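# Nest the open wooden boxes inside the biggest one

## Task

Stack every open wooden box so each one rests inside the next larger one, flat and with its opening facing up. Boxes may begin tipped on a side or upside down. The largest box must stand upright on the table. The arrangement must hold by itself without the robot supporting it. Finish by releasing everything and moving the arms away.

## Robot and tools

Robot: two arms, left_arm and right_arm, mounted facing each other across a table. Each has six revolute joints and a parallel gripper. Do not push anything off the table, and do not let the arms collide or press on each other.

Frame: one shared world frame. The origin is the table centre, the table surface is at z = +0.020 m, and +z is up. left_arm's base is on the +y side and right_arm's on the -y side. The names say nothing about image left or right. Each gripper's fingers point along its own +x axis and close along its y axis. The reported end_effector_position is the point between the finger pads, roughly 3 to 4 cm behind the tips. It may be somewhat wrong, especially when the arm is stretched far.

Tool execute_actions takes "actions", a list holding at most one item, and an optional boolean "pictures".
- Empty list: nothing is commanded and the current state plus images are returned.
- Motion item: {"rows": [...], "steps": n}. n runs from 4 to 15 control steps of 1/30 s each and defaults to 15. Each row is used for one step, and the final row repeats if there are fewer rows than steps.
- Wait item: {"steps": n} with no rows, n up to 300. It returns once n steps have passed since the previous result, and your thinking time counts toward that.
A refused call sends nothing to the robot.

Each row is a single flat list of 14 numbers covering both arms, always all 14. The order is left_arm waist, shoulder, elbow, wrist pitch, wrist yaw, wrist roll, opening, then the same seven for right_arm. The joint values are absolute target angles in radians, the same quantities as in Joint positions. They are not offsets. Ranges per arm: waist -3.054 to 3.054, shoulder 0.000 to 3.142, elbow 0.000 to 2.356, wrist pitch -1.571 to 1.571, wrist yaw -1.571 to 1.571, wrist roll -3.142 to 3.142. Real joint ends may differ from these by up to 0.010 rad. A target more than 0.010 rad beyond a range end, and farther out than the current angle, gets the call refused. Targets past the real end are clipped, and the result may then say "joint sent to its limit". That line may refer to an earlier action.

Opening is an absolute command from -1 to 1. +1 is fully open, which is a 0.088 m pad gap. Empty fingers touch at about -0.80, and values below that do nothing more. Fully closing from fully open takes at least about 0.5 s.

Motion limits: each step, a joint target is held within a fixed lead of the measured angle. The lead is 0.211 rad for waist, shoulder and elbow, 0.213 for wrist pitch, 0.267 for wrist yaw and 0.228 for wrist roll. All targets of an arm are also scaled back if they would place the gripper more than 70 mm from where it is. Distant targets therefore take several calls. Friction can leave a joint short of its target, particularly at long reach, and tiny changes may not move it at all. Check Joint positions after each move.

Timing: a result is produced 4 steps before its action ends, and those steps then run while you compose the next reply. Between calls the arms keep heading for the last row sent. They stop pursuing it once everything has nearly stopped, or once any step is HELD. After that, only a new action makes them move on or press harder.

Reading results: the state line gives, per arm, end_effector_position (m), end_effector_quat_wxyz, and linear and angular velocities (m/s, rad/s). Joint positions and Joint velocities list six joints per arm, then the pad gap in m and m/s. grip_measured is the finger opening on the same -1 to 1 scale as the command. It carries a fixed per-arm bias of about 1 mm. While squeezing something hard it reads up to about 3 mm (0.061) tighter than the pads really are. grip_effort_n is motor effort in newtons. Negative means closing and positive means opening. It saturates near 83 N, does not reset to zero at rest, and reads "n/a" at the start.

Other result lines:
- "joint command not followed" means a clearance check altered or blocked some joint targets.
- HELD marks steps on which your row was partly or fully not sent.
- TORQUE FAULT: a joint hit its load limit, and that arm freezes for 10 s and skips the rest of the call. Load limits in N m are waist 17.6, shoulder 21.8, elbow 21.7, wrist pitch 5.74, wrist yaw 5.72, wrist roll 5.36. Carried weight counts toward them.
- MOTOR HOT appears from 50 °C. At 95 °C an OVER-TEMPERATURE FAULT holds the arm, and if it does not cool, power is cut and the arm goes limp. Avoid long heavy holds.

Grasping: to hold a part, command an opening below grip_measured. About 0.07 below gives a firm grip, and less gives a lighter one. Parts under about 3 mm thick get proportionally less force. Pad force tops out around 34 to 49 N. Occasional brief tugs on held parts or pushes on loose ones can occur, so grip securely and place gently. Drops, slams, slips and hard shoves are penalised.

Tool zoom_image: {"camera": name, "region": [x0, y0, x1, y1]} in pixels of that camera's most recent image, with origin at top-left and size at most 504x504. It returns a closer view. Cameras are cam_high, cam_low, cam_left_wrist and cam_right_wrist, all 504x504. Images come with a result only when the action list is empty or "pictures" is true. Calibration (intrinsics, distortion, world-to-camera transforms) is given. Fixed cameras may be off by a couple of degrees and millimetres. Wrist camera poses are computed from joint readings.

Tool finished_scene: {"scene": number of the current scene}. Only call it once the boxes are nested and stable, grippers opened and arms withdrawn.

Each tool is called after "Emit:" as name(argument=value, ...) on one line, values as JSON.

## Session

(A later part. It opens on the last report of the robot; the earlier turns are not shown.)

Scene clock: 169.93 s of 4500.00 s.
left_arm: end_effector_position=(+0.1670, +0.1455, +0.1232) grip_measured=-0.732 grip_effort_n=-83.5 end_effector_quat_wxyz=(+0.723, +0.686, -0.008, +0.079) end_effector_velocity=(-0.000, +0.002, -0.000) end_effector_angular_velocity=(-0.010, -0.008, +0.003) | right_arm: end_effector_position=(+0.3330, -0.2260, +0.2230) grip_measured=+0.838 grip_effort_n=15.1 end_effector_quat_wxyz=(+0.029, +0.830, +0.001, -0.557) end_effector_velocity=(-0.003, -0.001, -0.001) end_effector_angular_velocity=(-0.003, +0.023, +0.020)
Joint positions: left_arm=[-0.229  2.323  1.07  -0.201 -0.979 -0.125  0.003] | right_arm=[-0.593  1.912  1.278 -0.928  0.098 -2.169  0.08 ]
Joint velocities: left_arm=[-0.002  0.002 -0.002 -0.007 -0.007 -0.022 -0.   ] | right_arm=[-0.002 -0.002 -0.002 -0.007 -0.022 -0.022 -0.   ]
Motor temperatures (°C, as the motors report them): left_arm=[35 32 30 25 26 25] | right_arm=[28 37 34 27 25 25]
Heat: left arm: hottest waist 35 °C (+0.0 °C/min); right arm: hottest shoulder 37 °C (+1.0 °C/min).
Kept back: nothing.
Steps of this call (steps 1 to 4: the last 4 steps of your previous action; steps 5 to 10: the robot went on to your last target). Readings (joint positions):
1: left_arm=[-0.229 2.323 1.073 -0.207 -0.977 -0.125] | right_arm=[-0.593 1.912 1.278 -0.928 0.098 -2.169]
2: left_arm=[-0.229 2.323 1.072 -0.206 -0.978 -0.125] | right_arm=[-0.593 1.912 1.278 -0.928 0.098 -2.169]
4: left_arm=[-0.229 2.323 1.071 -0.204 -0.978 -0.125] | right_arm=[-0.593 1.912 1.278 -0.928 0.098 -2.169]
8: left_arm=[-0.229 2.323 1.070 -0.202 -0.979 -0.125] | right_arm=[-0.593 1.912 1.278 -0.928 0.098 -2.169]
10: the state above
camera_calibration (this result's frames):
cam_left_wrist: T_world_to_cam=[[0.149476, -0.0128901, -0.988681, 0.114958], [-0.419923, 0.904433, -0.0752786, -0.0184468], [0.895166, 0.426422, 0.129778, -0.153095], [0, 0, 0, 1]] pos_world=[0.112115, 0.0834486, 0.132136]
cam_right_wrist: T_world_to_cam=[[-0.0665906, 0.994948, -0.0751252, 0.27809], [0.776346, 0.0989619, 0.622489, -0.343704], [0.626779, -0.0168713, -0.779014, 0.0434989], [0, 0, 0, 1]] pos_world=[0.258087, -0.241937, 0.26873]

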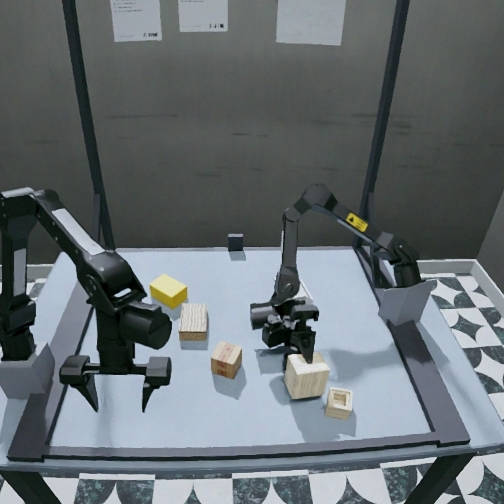

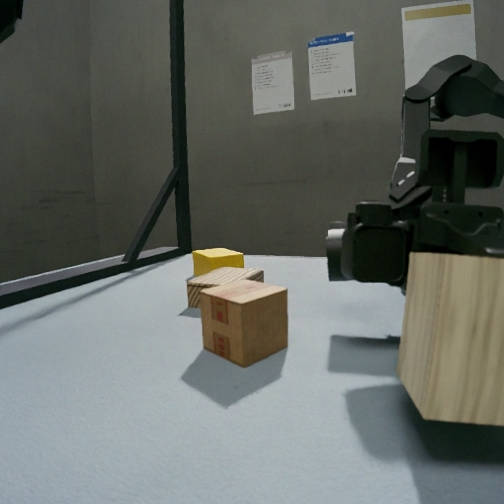

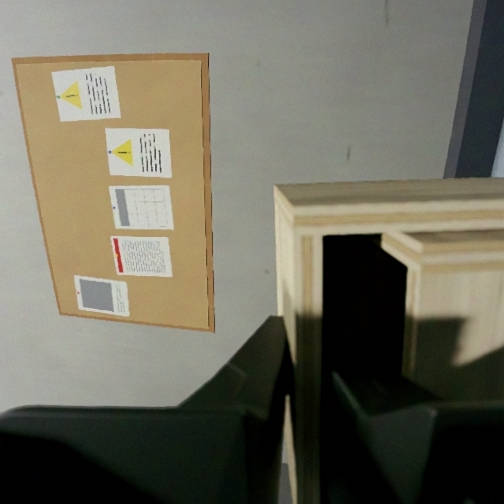

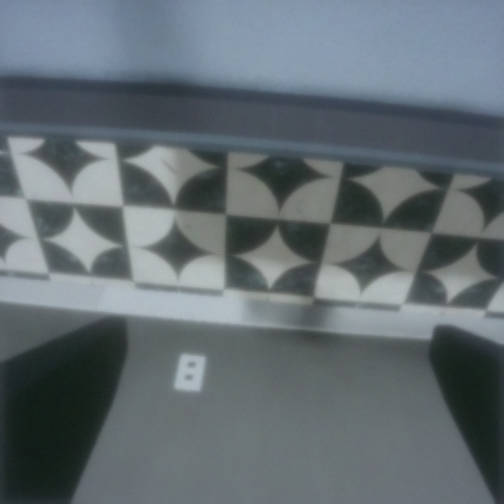

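Emit:
execute_actions(actions=[{"rows":[[-0.23,2.315,1.07,-0.2,-0.84,-0.125,-0.85,-0.593,1.912,1.278,-0.928,0.098,-2.169,0.84]],"steps":15}])

Emit:
execute_actions(actions=[{"rows":[[-0.23,2.315,1.07,-0.2,-0.84,-0.125,-0.4,-0.593,1.912,1.278,-0.928,0.098,-2.169,0.84]],"steps":12}], pictures=true)

Emit:
execute_actions(actions=[{"steps":10}], pictures=true)

Scene clock: 170.60 s of 4500.00 s.
left_arm: end_effector_position=(+0.1739, +0.1472, +0.1210) grip_measured=-0.732 grip_effort_n=-83.5 end_effector_quat_wxyz=(+0.736, +0.673, +0.031, +0.058) end_effector_velocity=(+0.003, -0.001, -0.002) end_effector_angular_velocity=(-0.023, +0.046, +0.003) | right_arm: end_effector_position=(+0.3330, -0.2260, +0.2230) grip_measured=+0.838 grip_effort_n=15.1 end_effector_quat_wxyz=(+0.029, +0.830, +0.001, -0.557) end_effector_velocity=(-0.003, -0.001, -0.003) end_effector_angular_velocity=(+0.007, +0.038, +0.003)
Joint positions: left_arm=[-0.195  2.31   1.071 -0.201 -0.887 -0.123  0.003] | right_arm=[-0.593  1.912  1.278 -0.928  0.098 -2.169  0.08 ]
Joint velocities: left_arm=[ 0.017 -0.007  0.002  0.007  0.051  0.007  0.   ] | right_arm=[-0.007  0.002 -0.002 -0.007 -0.037 -0.007 -0.   ]
Motor temperatures (°C, as the motors report them): left_arm=[35 32 30 25 26 25] | right_arm=[28 37 34 27 25 25]
Heat: left arm: hottest waist 35 °C (+0.0 °C/min); right arm: hottest shoulder 37 °C (+1.0 °C/min).
Steps of this call (steps 1 to 9: the robot went on to your last target; steps 10 to 20: the first 11 steps of this action). Readings (joint positions):
10: left_arm=[-0.228 2.321 1.070 -0.201 -0.976 -0.125] | right_arm=[-0.593 1.912 1.278 -0.928 0.098 -2.169]
11: left_arm=[-0.222 2.317 1.071 -0.201 -0.958 -0.125] | right_arm=[-0.593 1.912 1.278 -0.928 0.098 -2.169]
13: left_arm=[-0.207 2.313 1.071 -0.201 -0.919 -0.124] | right_arm=[-0.593 1.912 1.278 -0.928 0.098 -2.169]
17: left_arm=[-0.197 2.311 1.071 -0.201 -0.894 -0.123] | right_arm=[-0.593 1.912 1.278 -0.928 0.098 -2.169]
20: the state above

Scene clock: 171.00 s of 4500.00 s.
left_arm: end_effector_position=(+0.1744, +0.1474, +0.1208) grip_measured=-0.461 grip_effort_n=14.7 end_effector_quat_wxyz=(+0.737, +0.673, +0.033, +0.057) end_effector_velocity=(-0.002, +0.001, -0.003) end_effector_angular_velocity=(+0.002, +0.009, -0.001) | right_arm: end_effector_position=(+0.3330, -0.2260, +0.2230) grip_measured=+0.838 grip_effort_n=15.1 end_effector_quat_wxyz=(+0.029, +0.830, +0.001, -0.557) end_effector_velocity=(-0.001, -0.001, +0.001) end_effector_angular_velocity=(-0.009, -0.005, +0.007)
Joint positions: left_arm=[-0.192  2.309  1.071 -0.201 -0.881 -0.122  0.016] | right_arm=[-0.593  1.912  1.278 -0.928  0.098 -2.169  0.08 ]
Joint velocities: left_arm=[-0.007 -0.002 -0.002 -0.007  0.007 -0.007  0.022] | right_arm=[ 0.002 -0.002  0.002 -0.007  0.007 -0.007 -0.   ]
Motor temperatures (°C, as the motors report them): left_arm=[35 32 30 25 26 25] | right_arm=[28 37 34 27 25 25]
Heat: left arm: hottest waist 35 °C (+0.0 °C/min); right arm: hottest shoulder 37 °C (+1.0 °C/min).
Steps of this call (steps 1 to 4: the last 4 steps of your previous action; steps 5 to 12: the first 8 steps of this action). Readings (joint positions):
5: left_arm=[-0.193 2.310 1.071 -0.201 -0.883 -0.123] | right_arm=[-0.593 1.912 1.278 -0.928 0.098 -2.169]
6: left_arm=[-0.193 2.309 1.071 -0.201 -0.882 -0.123] | right_arm=[-0.593 1.912 1.278 -0.928 0.098 -2.169]
8: left_arm=[-0.192 2.309 1.071 -0.201 -0.882 -0.123] | right_arm=[-0.593 1.912 1.278 -0.928 0.098 -2.169]
12: the state above
camera_calibration (this result's frames):
cam_left_wrist: T_world_to_cam=[[0.0632213, -0.0541317, -0.99653, 0.133659], [-0.446148, 0.891663, -0.0767396, -0.010562], [0.892723, 0.449451, 0.0322214, -0.151384], [0, 0, 0, 1]] pos_world=[0.121981, 0.0846925, 0.137263]
cam_right_wrist: T_world_to_cam=[[-0.0665906, 0.994948, -0.0751252, 0.27809], [0.776346, 0.0989619, 0.622489, -0.343704], [0.626779, -0.0168713, -0.779014, 0.0434989], [0, 0, 0, 1]] pos_world=[0.258087, -0.241937, 0.26873]

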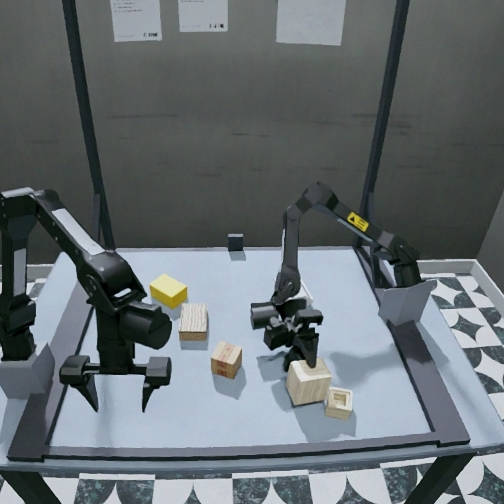

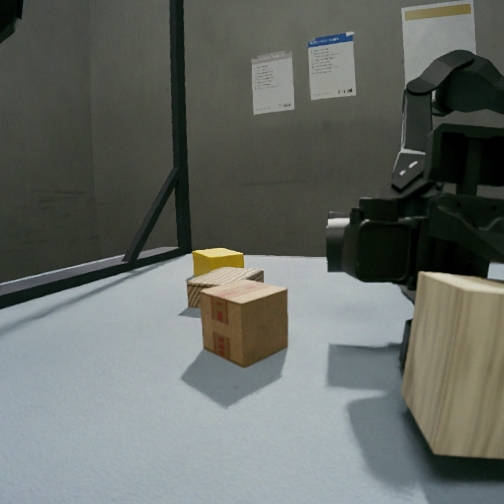

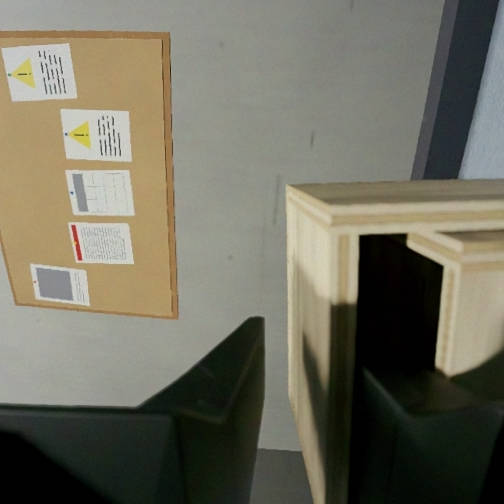

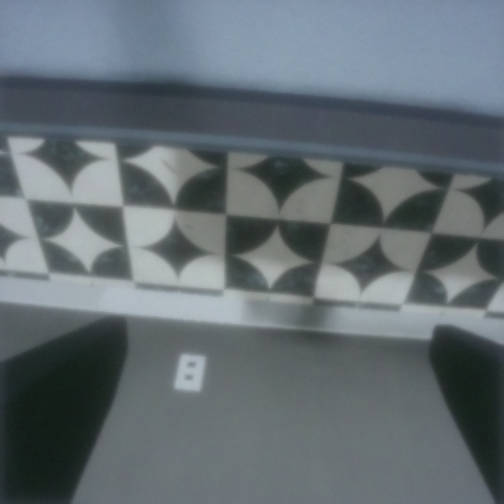

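Scene clock: 171.33 s of 4500.00 s.
left_arm: end_effector_position=(+0.1745, +0.1474, +0.1208) grip_measured=-0.407 grip_effort_n=14.7 end_effector_quat_wxyz=(+0.737, +0.673, +0.034, +0.057) end_effector_velocity=(-0.001, +0.001, -0.002) end_effector_angular_velocity=(-0.009, +0.007, -0.003) | right_arm: end_effector_position=(+0.3330, -0.2260, +0.2230) grip_measured=+0.838 grip_effort_n=15.1 end_effector_quat_wxyz=(+0.029, +0.830, +0.001, -0.557) end_effector_velocity=(-0.006, -0.001, -0.001) end_effector_angular_velocity=(-0.001, +0.027, -0.005)
Joint positions: left_arm=[-0.192  2.309  1.071 -0.201 -0.88  -0.122  0.019] | right_arm=[-0.593  1.912  1.278 -0.928  0.098 -2.169  0.08 ]
Joint velocities: left_arm=[-0.002 -0.002 -0.007  0.007  0.007 -0.007  0.001] | right_arm=[ 0.002 -0.002  0.002 -0.022 -0.022  0.007 -0.   ]
Motor temperatures (°C, as the motors report them): left_arm=[35 32 30 25 27 25] | right_arm=[28 37 34 27 25 25]
Heat: left arm: hottest waist 35 °C (+0.0 °C/min); right arm: hottest shoulder 37 °C (+1.0 °C/min).
Kept back: nothing.
Steps of this call (steps 1 to 4: the last 4 steps of your previous action; steps 5 to 10: the robot went on to your last target). Readings (joint positions):
1: left_arm=[-0.192 2.309 1.071 -0.201 -0.881 -0.122] | right_arm=[-0.593 1.912 1.278 -0.928 0.098 -2.169]
2: left_arm=[-0.192 2.309 1.071 -0.201 -0.881 -0.122] | right_arm=[-0.593 1.912 1.278 -0.928 0.098 -2.169]
4: left_arm=[-0.192 2.309 1.071 -0.201 -0.881 -0.122] | right_arm=[-0.593 1.912 1.278 -0.928 0.098 -2.169]
8: left_arm=[-0.192 2.309 1.071 -0.201 -0.881 -0.122] | right_arm=[-0.593 1.912 1.278 -0.928 0.098 -2.169]
10: the state above
camera_calibration (this result's frames):
cam_left_wrist: T_world_to_cam=[[0.0625741, -0.054449, -0.996554, 0.133799], [-0.446472, 0.891501, -0.0767434, -0.0104913], [0.892607, 0.449735, 0.0314749, -0.151425], [0, 0, 0, 1]] pos_world=[0.122107, 0.0847393, 0.137299]
cam_right_wrist: T_world_to_cam=[[-0.0665906, 0.994948, -0.0751252, 0.27809], [0.776346, 0.0989619, 0.622489, -0.343704], [0.626779, -0.0168713, -0.779014, 0.0434989], [0, 0, 0, 1]] pos_world=[0.258087, -0.241937, 0.26873]

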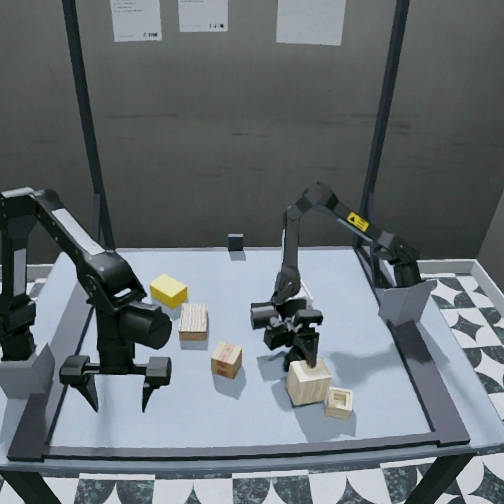

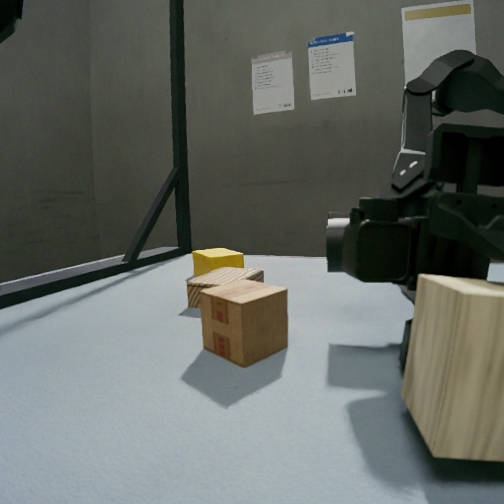

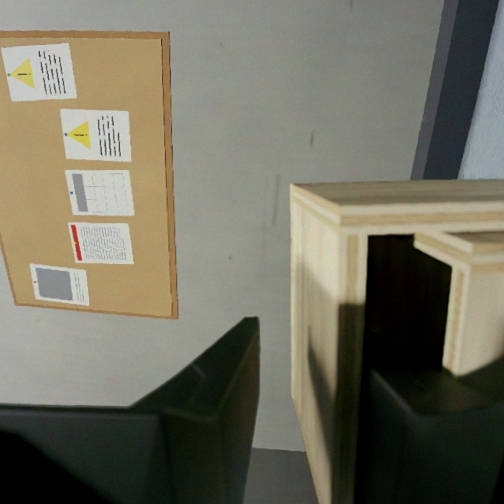

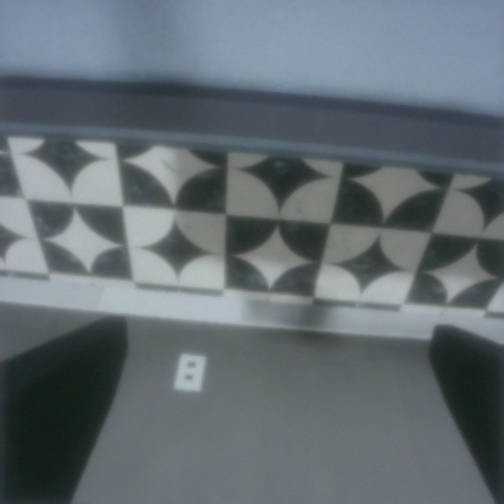

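Emit:
execute_actions(actions=[{"rows":[[-0.26,2.3,1.07,-0.21,-0.9,-0.14,-0.25,-0.593,1.912,1.278,-0.928,0.098,-2.169,0.84],[-0.3,2.29,1.07,-0.22,-0.93,-0.17,-0.25,-0.593,1.912,1.278,-0.928,0.098,-2.169,0.84],[-0.34,2.28,1.07,-0.23,-0.96,-0.2,-0.25,-0.593,1.912,1.278,-0.928,0.098,-2.169,0.84],[-0.38,2.26,1.07,-0.25,-1.0,-0.24,-0.25,-0.593,1.912,1.278,-0.928,0.098,-2.169,0.84]],"steps":15}])

Emit:
execute_actions(actions=[{"steps":10}], pictures=true)

Scene clock: 171.90 s of 4500.00 s.
left_arm: end_effector_position=(+0.1314, +0.1266, +0.1271) grip_measured=-0.261 grip_effort_n=14.7 end_effector_quat_wxyz=(+0.739, +0.668, -0.053, +0.063) end_effector_velocity=(-0.021, -0.007, +0.013) end_effector_angular_velocity=(-0.058, -0.129, -0.060) | right_arm: end_effector_position=(+0.3330, -0.2260, +0.2230) grip_measured=+0.838 grip_effort_n=15.6 end_effector_quat_wxyz=(+0.029, +0.830, +0.001, -0.557) end_effector_velocity=(+0.001, +0.000, +0.002) end_effector_angular_velocity=(+0.013, +0.000, +0.004)
Joint positions: left_arm=[-0.313  2.254  1.068 -0.255 -1.04  -0.212  0.026] | right_arm=[-0.593  1.912  1.278 -0.928  0.098 -2.169  0.08 ]
Joint velocities: left_arm=[-0.051 -0.022 -0.002 -0.037 -0.139 -0.11   0.003] | right_arm=[-0.007 -0.007 -0.002  0.007 -0.007 -0.007 -0.   ]
Motor temperatures (°C, as the motors report them): left_arm=[35 32 29 25 27 25] | right_arm=[28 37 34 27 25 25]
Heat: left arm: hottest waist 35 °C (+0.0 °C/min); right arm: hottest shoulder 37 °C (+1.0 °C/min).
Steps of this call (steps 1 to 6: the robot went on to your last target; steps 7 to 17: the first 11 steps of this action). Readings (joint positions):
7: left_arm=[-0.192 2.309 1.071 -0.201 -0.881 -0.122] | right_arm=[-0.593 1.912 1.278 -0.928 0.098 -2.169]
8: left_arm=[-0.197 2.307 1.071 -0.204 -0.892 -0.127] | right_arm=[-0.593 1.912 1.278 -0.928 0.098 -2.169]
10: left_arm=[-0.226 2.299 1.071 -0.222 -0.943 -0.153] | right_arm=[-0.593 1.912 1.278 -0.928 0.098 -2.169]
14: left_arm=[-0.297 2.264 1.068 -0.250 -1.023 -0.196] | right_arm=[-0.593 1.912 1.278 -0.928 0.098 -2.169]
17: the state above

Scene clock: 172.23 s of 4500.00 s.
left_arm: end_effector_position=(+0.1301, +0.1266, +0.1279) grip_measured=-0.253 grip_effort_n=14.2 end_effector_quat_wxyz=(+0.741, +0.666, -0.058, +0.065) end_effector_velocity=(-0.002, +0.003, +0.001) end_effector_angular_velocity=(+0.005, -0.022, +0.005) | right_arm: end_effector_position=(+0.3330, -0.2260, +0.2230) grip_measured=+0.838 grip_effort_n=15.1 end_effector_quat_wxyz=(+0.029, +0.830, +0.001, -0.557) end_effector_velocity=(-0.001, -0.002, -0.000) end_effector_angular_velocity=(+0.001, +0.010, -0.010)
Joint positions: left_arm=[-0.317  2.253  1.068 -0.26  -1.05  -0.224  0.027] | right_arm=[-0.593  1.912  1.278 -0.928  0.098 -2.169  0.08 ]
Joint velocities: left_arm=[-0.007  0.002 -0.002 -0.022 -0.022 -0.022  0.   ] | right_arm=[-0.002 -0.002 -0.002 -0.007 -0.007  0.007 -0.   ]
Motor temperatures (°C, as the motors report them): left_arm=[35 32 29 25 27 25] | right_arm=[28 37 34 27 25 25]
Heat: left arm: hottest waist 35 °C (+0.0 °C/min); right arm: hottest shoulder 37 °C (+1.0 °C/min).
Kept back: nothing.
Steps of this call (steps 1 to 4: the last 4 steps of your previous action; steps 5 to 10: the robot went on to your last target). Readings (joint positions):
1: left_arm=[-0.314 2.253 1.068 -0.257 -1.042 -0.215] | right_arm=[-0.593 1.912 1.278 -0.928 0.098 -2.169]
2: left_arm=[-0.314 2.253 1.068 -0.258 -1.043 -0.218] | right_arm=[-0.593 1.912 1.278 -0.928 0.098 -2.169]
4: left_arm=[-0.315 2.253 1.068 -0.259 -1.046 -0.220] | right_arm=[-0.593 1.912 1.278 -0.928 0.098 -2.169]
8: left_arm=[-0.317 2.253 1.068 -0.260 -1.050 -0.223] | right_arm=[-0.593 1.912 1.278 -0.928 0.098 -2.169]
10: the state above
camera_calibration (this result's frames):
cam_left_wrist: T_world_to_cam=[[0.201186, -0.0731958, -0.976815, 0.124297], [-0.328857, 0.934281, -0.13774, -0.0240685], [0.922701, 0.348943, 0.163893, -0.11072], [0, 0, 0, 1]] pos_world=[0.0692395, 0.0702198, 0.136246]
cam_right_wrist: T_world_to_cam=[[-0.0665906, 0.994948, -0.0751252, 0.27809], [0.776346, 0.0989619, 0.622489, -0.343704], [0.626779, -0.0168713, -0.779014, 0.0434989], [0, 0, 0, 1]] pos_world=[0.258087, -0.241937, 0.26873]

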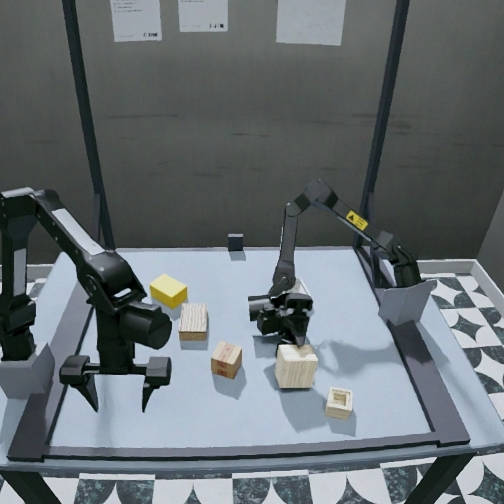

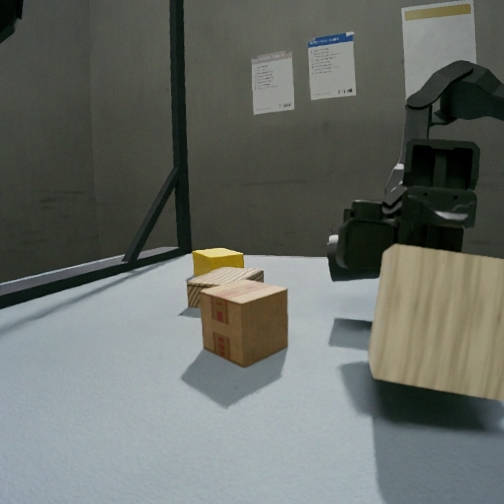

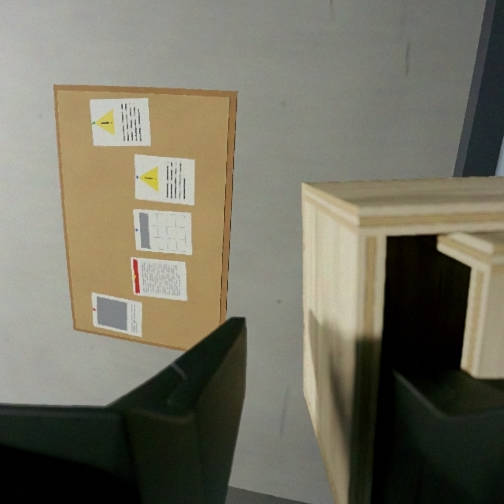

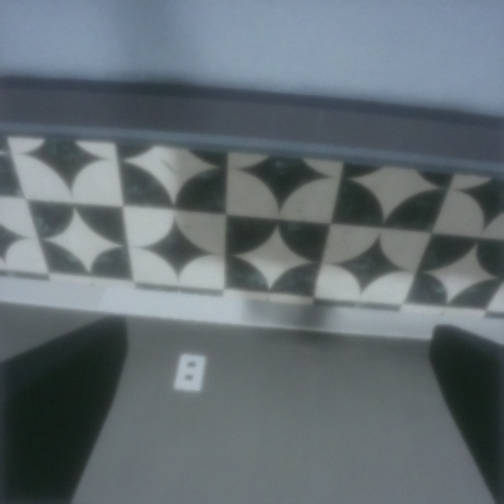

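Emit:
execute_actions(actions=[])

Scene clock: 174.00 s of 4500.00 s.
left_arm: end_effector_position=(+0.1300, +0.1266, +0.1280) grip_measured=-0.253 grip_effort_n=14.2 end_effector_quat_wxyz=(+0.741, +0.666, -0.058, +0.065) end_effector_velocity=(-0.001, +0.001, +0.001) end_effector_angular_velocity=(-0.022, -0.007, -0.008) | right_arm: end_effector_position=(+0.3330, -0.2260, +0.2230) grip_measured=+0.838 grip_effort_n=14.7 end_effector_quat_wxyz=(+0.029, +0.830, +0.001, -0.557) end_effector_velocity=(+0.007, +0.004, +0.003) end_effector_angular_velocity=(+0.017, -0.038, +0.010)
Joint positions: left_arm=[-0.317  2.253  1.068 -0.261 -1.051 -0.225  0.027] | right_arm=[-0.593  1.912  1.278 -0.928  0.098 -2.169  0.08 ]
Joint velocities: left_arm=[-0.002 -0.002 -0.007  0.007 -0.007 -0.022  0.   ] | right_arm=[-0.002 -0.002 -0.002  0.037  0.022 -0.007 -0.   ]
Motor temperatures (°C, as the motors report them): left_arm=[34 32 29 25 27 25] | right_arm=[28 37 34 27 25 25]
Heat: left arm: hottest waist 34 °C (-1.0 °C/min); right arm: hottest shoulder 37 °C (+1.0 °C/min).
Kept back: nothing.
Steps of this call (steps 1 to 30: the robot went on to your last target; steps 31 to 53: nothing new was sent). Readings (joint positions):
1: left_arm=[-0.317 2.253 1.068 -0.260 -1.050 -0.224] | right_arm=[-0.593 1.912 1.278 -0.928 0.098 -2.169]
2: left_arm=[-0.317 2.253 1.068 -0.260 -1.051 -0.224] | right_arm=[-0.593 1.912 1.278 -0.928 0.098 -2.169]
4: left_arm=[-0.317 2.253 1.068 -0.260 -1.051 -0.224] | right_arm=[-0.593 1.912 1.278 -0.928 0.098 -2.169]
8: left_arm=[-0.317 2.253 1.068 -0.260 -1.051 -0.225] | right_arm=[-0.593 1.912 1.278 -0.928 0.098 -2.169]
53: the state above
All arms were judged still, so your last target was given up. Only a new action makes them travel on or press farther. Fingers that are still opening or closing keep moving.
camera_calibration (this result's frames):
cam_left_wrist: T_world_to_cam=[[0.202215, -0.0734265, -0.976585, 0.124265], [-0.328425, 0.934357, -0.138256, -0.0240912], [0.92263, 0.348692, 0.164826, -0.110689], [0, 0, 0, 1]] pos_world=[0.0690845, 0.0702305, 0.136269]
cam_right_wrist: T_world_to_cam=[[-0.0665906, 0.994948, -0.0751252, 0.27809], [0.776346, 0.0989619, 0.622489, -0.343704], [0.626779, -0.0168713, -0.779014, 0.0434989], [0, 0, 0, 1]] pos_world=[0.258087, -0.241937, 0.26873]

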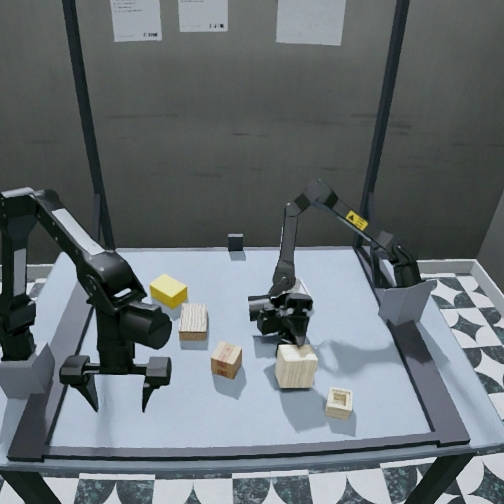

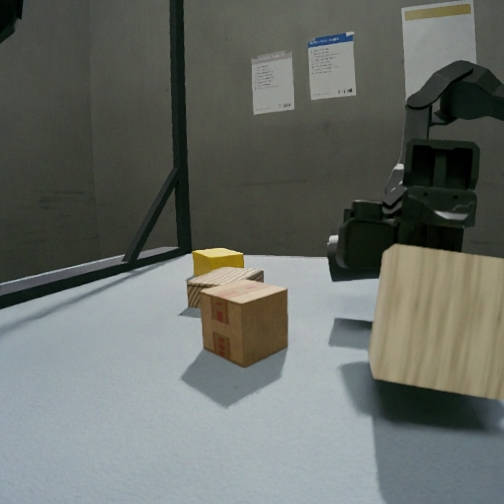

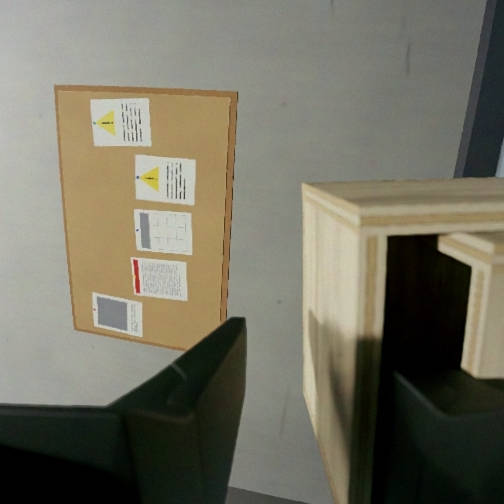

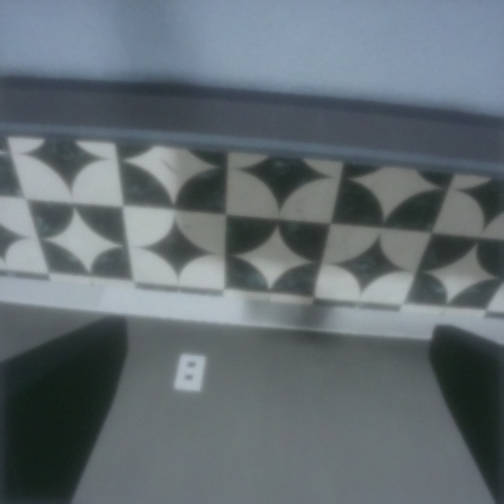

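Emit:
execute_actions(actions=[{"rows":[[-0.317,2.253,1.068,-0.26,-1.05,-0.224,-0.85,-0.593,1.912,1.278,-0.928,0.098,-2.169,0.84]],"steps":15}])

Emit:
execute_actions(actions=[{"rows":[[-0.317,2.2,1.068,-0.26,-1.5,-0.224,-0.85,-0.593,1.912,1.278,-0.928,0.098,-2.169,0.84]],"steps":15}], pictures=true)

Scene clock: 174.73 s of 4500.00 s.
left_arm: end_effector_position=(+0.1303, +0.1268, +0.1286) grip_measured=-0.733 grip_effort_n=-83.5 end_effector_quat_wxyz=(+0.741, +0.666, -0.058, +0.066) end_effector_velocity=(-0.002, -0.002, +0.002) end_effector_angular_velocity=(-0.000, -0.006, -0.009) | right_arm: end_effector_position=(+0.3330, -0.2260, +0.2230) grip_measured=+0.838 grip_effort_n=15.1 end_effector_quat_wxyz=(+0.029, +0.830, +0.001, -0.557) end_effector_velocity=(+0.001, +0.001, -0.001) end_effector_angular_velocity=(+0.004, +0.005, +0.006)
Joint positions: left_arm=[-0.315  2.252  1.068 -0.262 -1.051 -0.223  0.003] | right_arm=[-0.593  1.912  1.278 -0.928  0.098 -2.169  0.08 ]
Joint velocities: left_arm=[-0.002 -0.007 -0.002  0.007 -0.007  0.007 -0.   ] | right_arm=[-0.002  0.002 -0.002  0.007 -0.007 -0.007 -0.   ]
Motor temperatures (°C, as the motors report them): left_arm=[34 32 29 25 27 25] | right_arm=[28 37 34 27 25 25]
Heat: left arm: hottest waist 34 °C (-1.0 °C/min); right arm: hottest shoulder 37 °C (+1.0 °C/min).
Steps of this call (steps 1 to 11: nothing new was sent; steps 12 to 22: the first 11 steps of this action). Readings (joint positions):
12: left_arm=[-0.316 2.253 1.068 -0.261 -1.051 -0.225] | right_arm=[-0.593 1.912 1.278 -0.928 0.098 -2.169]
13: left_arm=[-0.316 2.253 1.068 -0.261 -1.050 -0.225] | right_arm=[-0.593 1.912 1.278 -0.928 0.098 -2.169]
15: left_arm=[-0.315 2.252 1.068 -0.262 -1.050 -0.225] | right_arm=[-0.593 1.912 1.278 -0.928 0.098 -2.169]
19: left_arm=[-0.315 2.252 1.068 -0.262 -1.051 -0.223] | right_arm=[-0.593 1.912 1.278 -0.928 0.098 -2.169]
22: the state above

Scene clock: 175.23 s of 4500.00 s.
left_arm: end_effector_position=(+0.0993, +0.1131, +0.1913) grip_measured=-0.733 grip_effort_n=-83.5 end_effector_quat_wxyz=(+0.722, +0.632, -0.225, +0.171) end_effector_velocity=(-0.022, -0.000, +0.033) end_effector_angular_velocity=(+0.028, -0.256, -0.006) | right_arm: end_effector_position=(+0.3330, -0.2260, +0.2230) grip_measured=+0.838 grip_effort_n=14.7 end_effector_quat_wxyz=(+0.029, +0.830, +0.001, -0.557) end_effector_velocity=(-0.003, +0.001, +0.000) end_effector_angular_velocity=(+0.012, +0.020, -0.006)
Joint positions: left_arm=[-0.322  2.214  1.067 -0.261 -1.454 -0.223  0.003] | right_arm=[-0.593  1.912  1.278 -0.928  0.098 -2.169  0.08 ]
Joint velocities: left_arm=[-0.002 -0.007 -0.007 -0.022 -0.256  0.007 -0.   ] | right_arm=[-0.002 -0.002  0.002 -0.007 -0.022  0.007 -0.   ]
Motor temperatures (°C, as the motors report them): left_arm=[34 32 29 25 27 25] | right_arm=[28 37 34 27 25 25]
Heat: left arm: hottest waist 34 °C (-1.0 °C/min); right arm: hottest shoulder 37 °C (+1.0 °C/min).
Steps of this call (steps 1 to 4: the last 4 steps of your previous action; steps 5 to 15: the first 11 steps of this action). Readings (joint positions):
5: left_arm=[-0.316 2.250 1.068 -0.260 -1.069 -0.223] | right_arm=[-0.593 1.912 1.278 -0.928 0.098 -2.169]
6: left_arm=[-0.319 2.249 1.068 -0.259 -1.128 -0.223] | right_arm=[-0.593 1.912 1.278 -0.928 0.098 -2.169]
8: left_arm=[-0.321 2.243 1.066 -0.261 -1.238 -0.223] | right_arm=[-0.593 1.912 1.278 -0.928 0.098 -2.169]
12: left_arm=[-0.322 2.219 1.067 -0.261 -1.408 -0.223] | right_arm=[-0.593 1.912 1.278 -0.928 0.098 -2.169]
15: the state above
camera_calibration (this result's frames):
cam_left_wrist: T_world_to_cam=[[0.558252, -0.113076, -0.82193, 0.130824], [-0.184549, 0.948926, -0.255893, -0.00631032], [0.808886, 0.294539, 0.508872, -0.13655], [0, 0, 0, 1]] pos_world=[0.0362555, 0.0610003, 0.1754]
cam_right_wrist: T_world_to_cam=[[-0.0665906, 0.994948, -0.0751252, 0.27809], [0.776346, 0.0989619, 0.622489, -0.343704], [0.626779, -0.0168713, -0.779014, 0.0434989], [0, 0, 0, 1]] pos_world=[0.258087, -0.241937, 0.26873]

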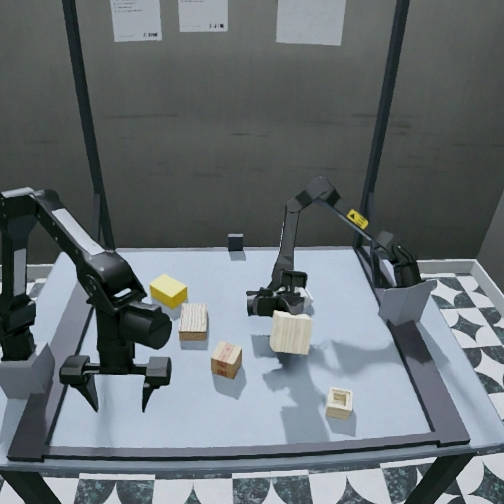

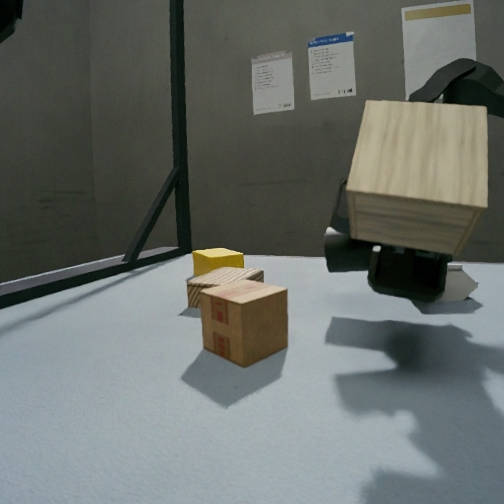

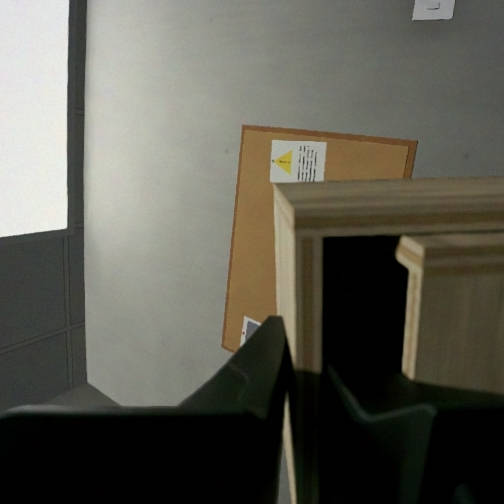

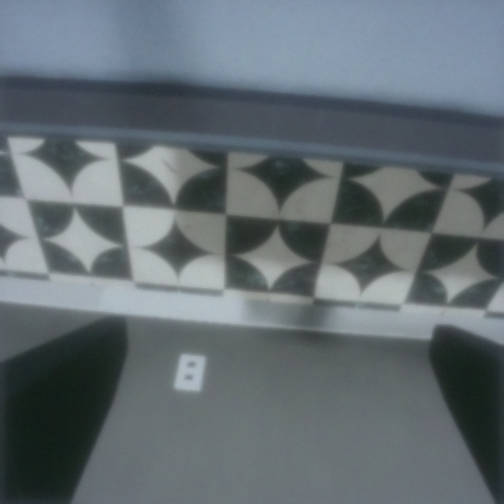

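Emit:
execute_actions(actions=[{"rows":[[-0.317,2.2,1.068,-0.26,-1.57,-0.224,-0.85,-0.593,1.912,1.278,-0.928,0.098,-2.169,0.84]],"steps":15}], pictures=true)

Scene clock: 175.73 s of 4500.00 s.
left_arm: end_effector_position=(+0.0904, +0.1120, +0.2036) grip_measured=-0.733 grip_effort_n=-83.5 end_effector_quat_wxyz=(+0.710, +0.622, -0.264, +0.199) end_effector_velocity=(-0.006, -0.001, +0.003) end_effector_angular_velocity=(-0.002, -0.049, -0.016) | right_arm: end_effector_position=(+0.3330, -0.2260, +0.2230) grip_measured=+0.838 grip_effort_n=14.7 end_effector_quat_wxyz=(+0.029, +0.830, +0.001, -0.557) end_effector_velocity=(+0.001, -0.002, -0.000) end_effector_angular_velocity=(-0.009, +0.011, +0.013)
Joint positions: left_arm=[-0.322  2.214  1.067 -0.261 -1.555 -0.223  0.003] | right_arm=[-0.593  1.912  1.278 -0.928  0.098 -2.169  0.08 ]
Joint velocities: left_arm=[-0.007  0.002 -0.002  0.007 -0.051 -0.007 -0.   ] | right_arm=[-0.007  0.002  0.002 -0.007 -0.007 -0.022 -0.   ]
Motor temperatures (°C, as the motors report them): left_arm=[34 32 29 25 27 25] | right_arm=[28 37 34 27 25 25]
Heat: left arm: hottest waist 34 °C (-1.0 °C/min); right arm: hottest shoulder 37 °C (+1.0 °C/min).
Steps of this call (steps 1 to 4: the last 4 steps of your previous action; steps 5 to 15: the first 11 steps of this action). Readings (joint positions):
5: left_arm=[-0.322 2.214 1.067 -0.261 -1.486 -0.223] | right_arm=[-0.593 1.912 1.278 -0.928 0.098 -2.169]
6: left_arm=[-0.322 2.214 1.067 -0.261 -1.506 -0.223] | right_arm=[-0.593 1.912 1.278 -0.928 0.098 -2.169]
8: left_arm=[-0.322 2.214 1.067 -0.261 -1.529 -0.223] | right_arm=[-0.593 1.912 1.278 -0.928 0.098 -2.169]
12: left_arm=[-0.322 2.214 1.067 -0.261 -1.549 -0.223] | right_arm=[-0.593 1.912 1.278 -0.928 0.098 -2.169]
15: the state above
camera_calibration (this result's frames):
cam_left_wrist: T_world_to_cam=[[0.637318, -0.117497, -0.76159, 0.126862], [-0.149389, 0.95072, -0.271688, -0.00383757], [0.755982, 0.286925, 0.588359, -0.145805], [0, 0, 0, 1]] pos_world=[0.0288013, 0.0603896, 0.18136]
cam_right_wrist: T_world_to_cam=[[-0.0665906, 0.994948, -0.0751252, 0.27809], [0.776346, 0.0989619, 0.622489, -0.343704], [0.626779, -0.0168713, -0.779014, 0.0434989], [0, 0, 0, 1]] pos_world=[0.258087, -0.241937, 0.26873]

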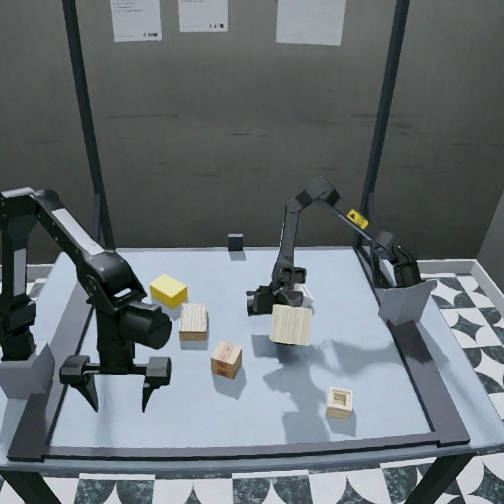

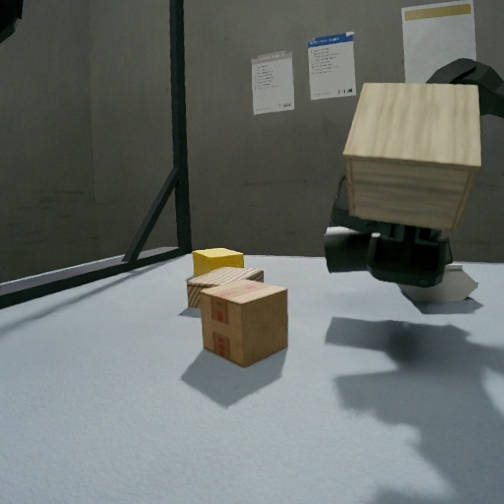

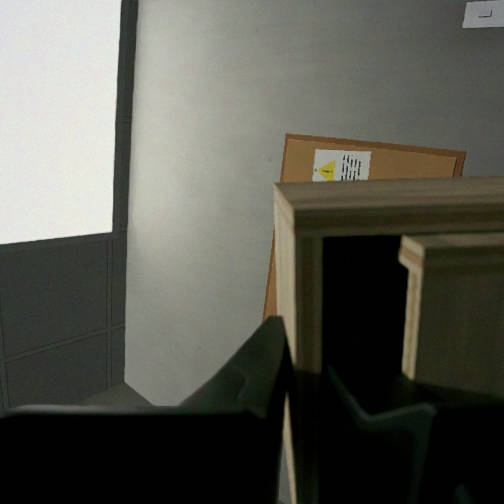

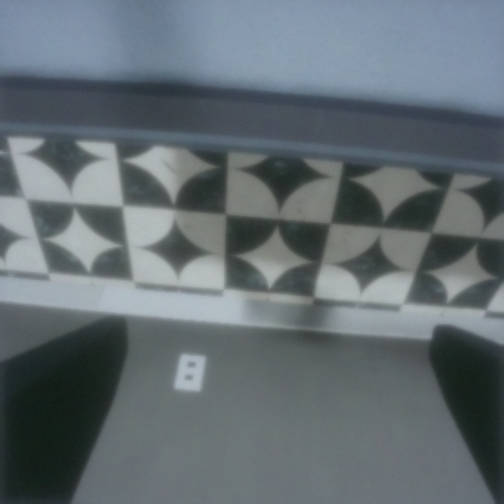

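Emit:
execute_actions(actions=[{"rows":[[-0.317,2.2,1.068,-0.26,-1.3,-0.224,-0.85,-0.593,1.912,1.278,-0.928,0.098,-2.169,0.84],[-0.317,2.2,1.068,-0.26,-1.3,-0.224,-0.85,-0.593,1.912,1.278,-0.928,0.098,-2.169,0.84],[-0.317,2.2,1.068,-0.26,-1.3,-0.224,-0.85,-0.593,1.912,1.278,-0.928,0.098,-2.169,0.84],[-0.317,2.2,1.068,-0.26,-1.57,-0.224,-0.85,-0.593,1.912,1.278,-0.928,0.098,-2.169,0.84],[-0.317,2.2,1.068,-0.26,-1.57,-0.224,-0.85,-0.593,1.912,1.278,-0.928,0.098,-2.169,0.84],[-0.317,2.2,1.068,-0.26,-1.57,-0.224,-0.85,-0.593,1.912,1.278,-0.928,0.098,-2.169,0.84],[-0.317,2.2,1.068,-0.26,-1.3,-0.224,-0.85,-0.593,1.912,1.278,-0.928,0.098,-2.169,0.84],[-0.317,2.2,1.068,-0.26,-1.3,-0.224,-0.85,-0.593,1.912,1.278,-0.928,0.098,-2.169,0.84],[-0.317,2.2,1.068,-0.26,-1.3,-0.224,-0.85,-0.593,1.912,1.278,-0.928,0.098,-2.169,0.84],[-0.317,2.2,1.068,-0.26,-1.57,-0.4,-0.85,-0.593,1.912,1.278,-0.928,0.098,-2.169,0.84]],"steps":15}], pictures=true)

Scene clock: 176.50 s of 4500.00 s.
left_arm: end_effector_position=(+0.0987, +0.1114, +0.1901) grip_measured=-0.733 grip_effort_n=-83.5 end_effector_quat_wxyz=(+0.744, +0.610, -0.224, +0.156) end_effector_velocity=(-0.079, +0.032, +0.135) end_effector_angular_velocity=(-0.614, -1.120, -0.435) | right_arm: end_effector_position=(+0.3330, -0.2260, +0.2230) grip_measured=+0.838 grip_effort_n=15.1 end_effector_quat_wxyz=(+0.029, +0.830, +0.001, -0.557) end_effector_velocity=(+0.001, +0.001, +0.001) end_effector_angular_velocity=(+0.004, -0.010, -0.004)
Joint positions: left_arm=[-0.324  2.205  1.068 -0.26  -1.433 -0.28   0.003] | right_arm=[-0.593  1.912  1.278 -0.928  0.098 -2.169  0.08 ]
Joint velocities: left_arm=[-0.002  0.027 -0.09  -0.139 -1.15  -0.96  -0.   ] | right_arm=[ 0.002 -0.002 -0.002  0.007  0.007  0.007  0.   ]
Motor temperatures (°C, as the motors report them): left_arm=[34 32 29 25 27 25] | right_arm=[28 37 34 27 25 25]
Heat: left arm: hottest waist 34 °C (-1.0 °C/min); right arm: hottest shoulder 37 °C (+1.0 °C/min).
Steps of this call (steps 1 to 4: the last 4 steps of your previous action; steps 5 to 12: the robot went on to your last target; steps 13 to 23: the first 11 steps of this action). Readings (joint positions):
13: left_arm=[-0.322 2.213 1.067 -0.261 -1.542 -0.223] | right_arm=[-0.593 1.912 1.278 -0.928 0.098 -2.169]
14: left_arm=[-0.321 2.211 1.067 -0.260 -1.480 -0.223] | right_arm=[-0.593 1.912 1.278 -0.928 0.098 -2.169]
16: left_arm=[-0.322 2.210 1.067 -0.259 -1.417 -0.223] | right_arm=[-0.593 1.912 1.278 -0.928 0.098 -2.169]
20: left_arm=[-0.322 2.206 1.067 -0.259 -1.437 -0.223] | right_arm=[-0.593 1.912 1.278 -0.928 0.098 -2.169]
23: the state above
camera_calibration (this result's frames):
cam_left_wrist: T_world_to_cam=[[0.533283, -0.178278, -0.826938, 0.140697], [-0.156482, 0.939881, -0.303541, 0.00218646], [0.831338, 0.291274, 0.473325, -0.129991], [0, 0, 0, 1]] pos_world=[0.0333774, 0.0608911, 0.178539]
cam_right_wrist: T_world_to_cam=[[-0.0665906, 0.994948, -0.0751252, 0.27809], [0.776346, 0.0989619, 0.622489, -0.343704], [0.626779, -0.0168713, -0.779014, 0.0434989], [0, 0, 0, 1]] pos_world=[0.258087, -0.241937, 0.26873]

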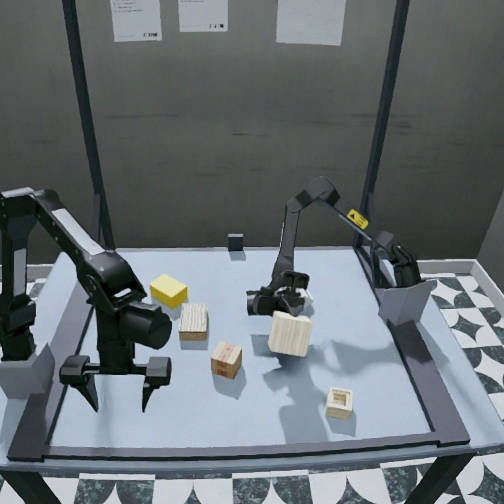

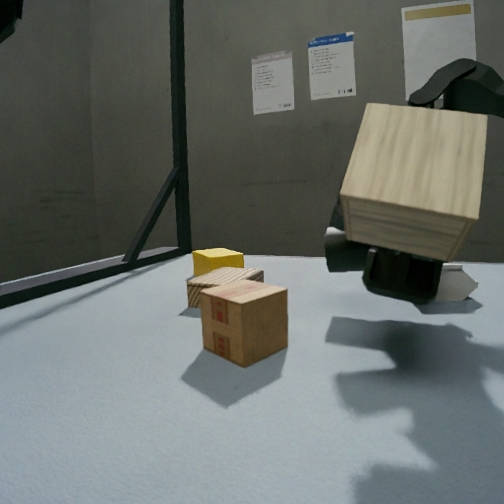

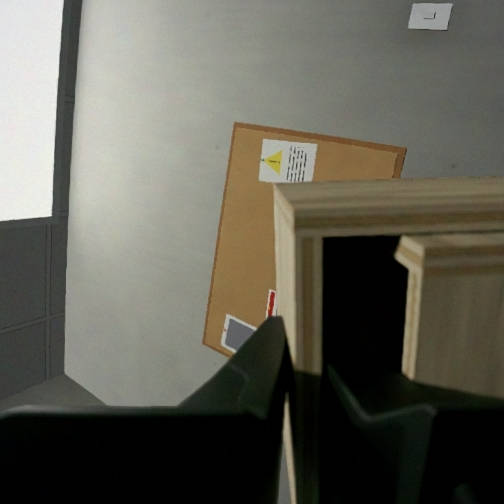

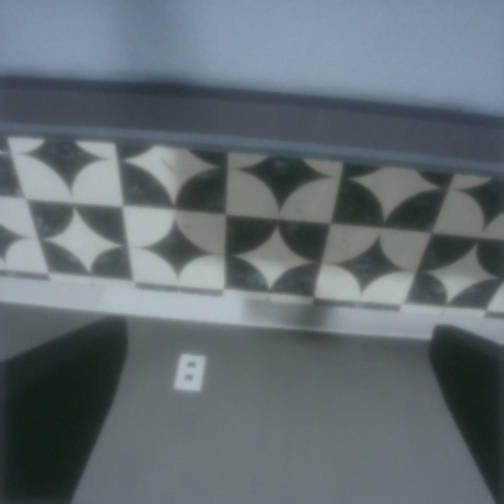

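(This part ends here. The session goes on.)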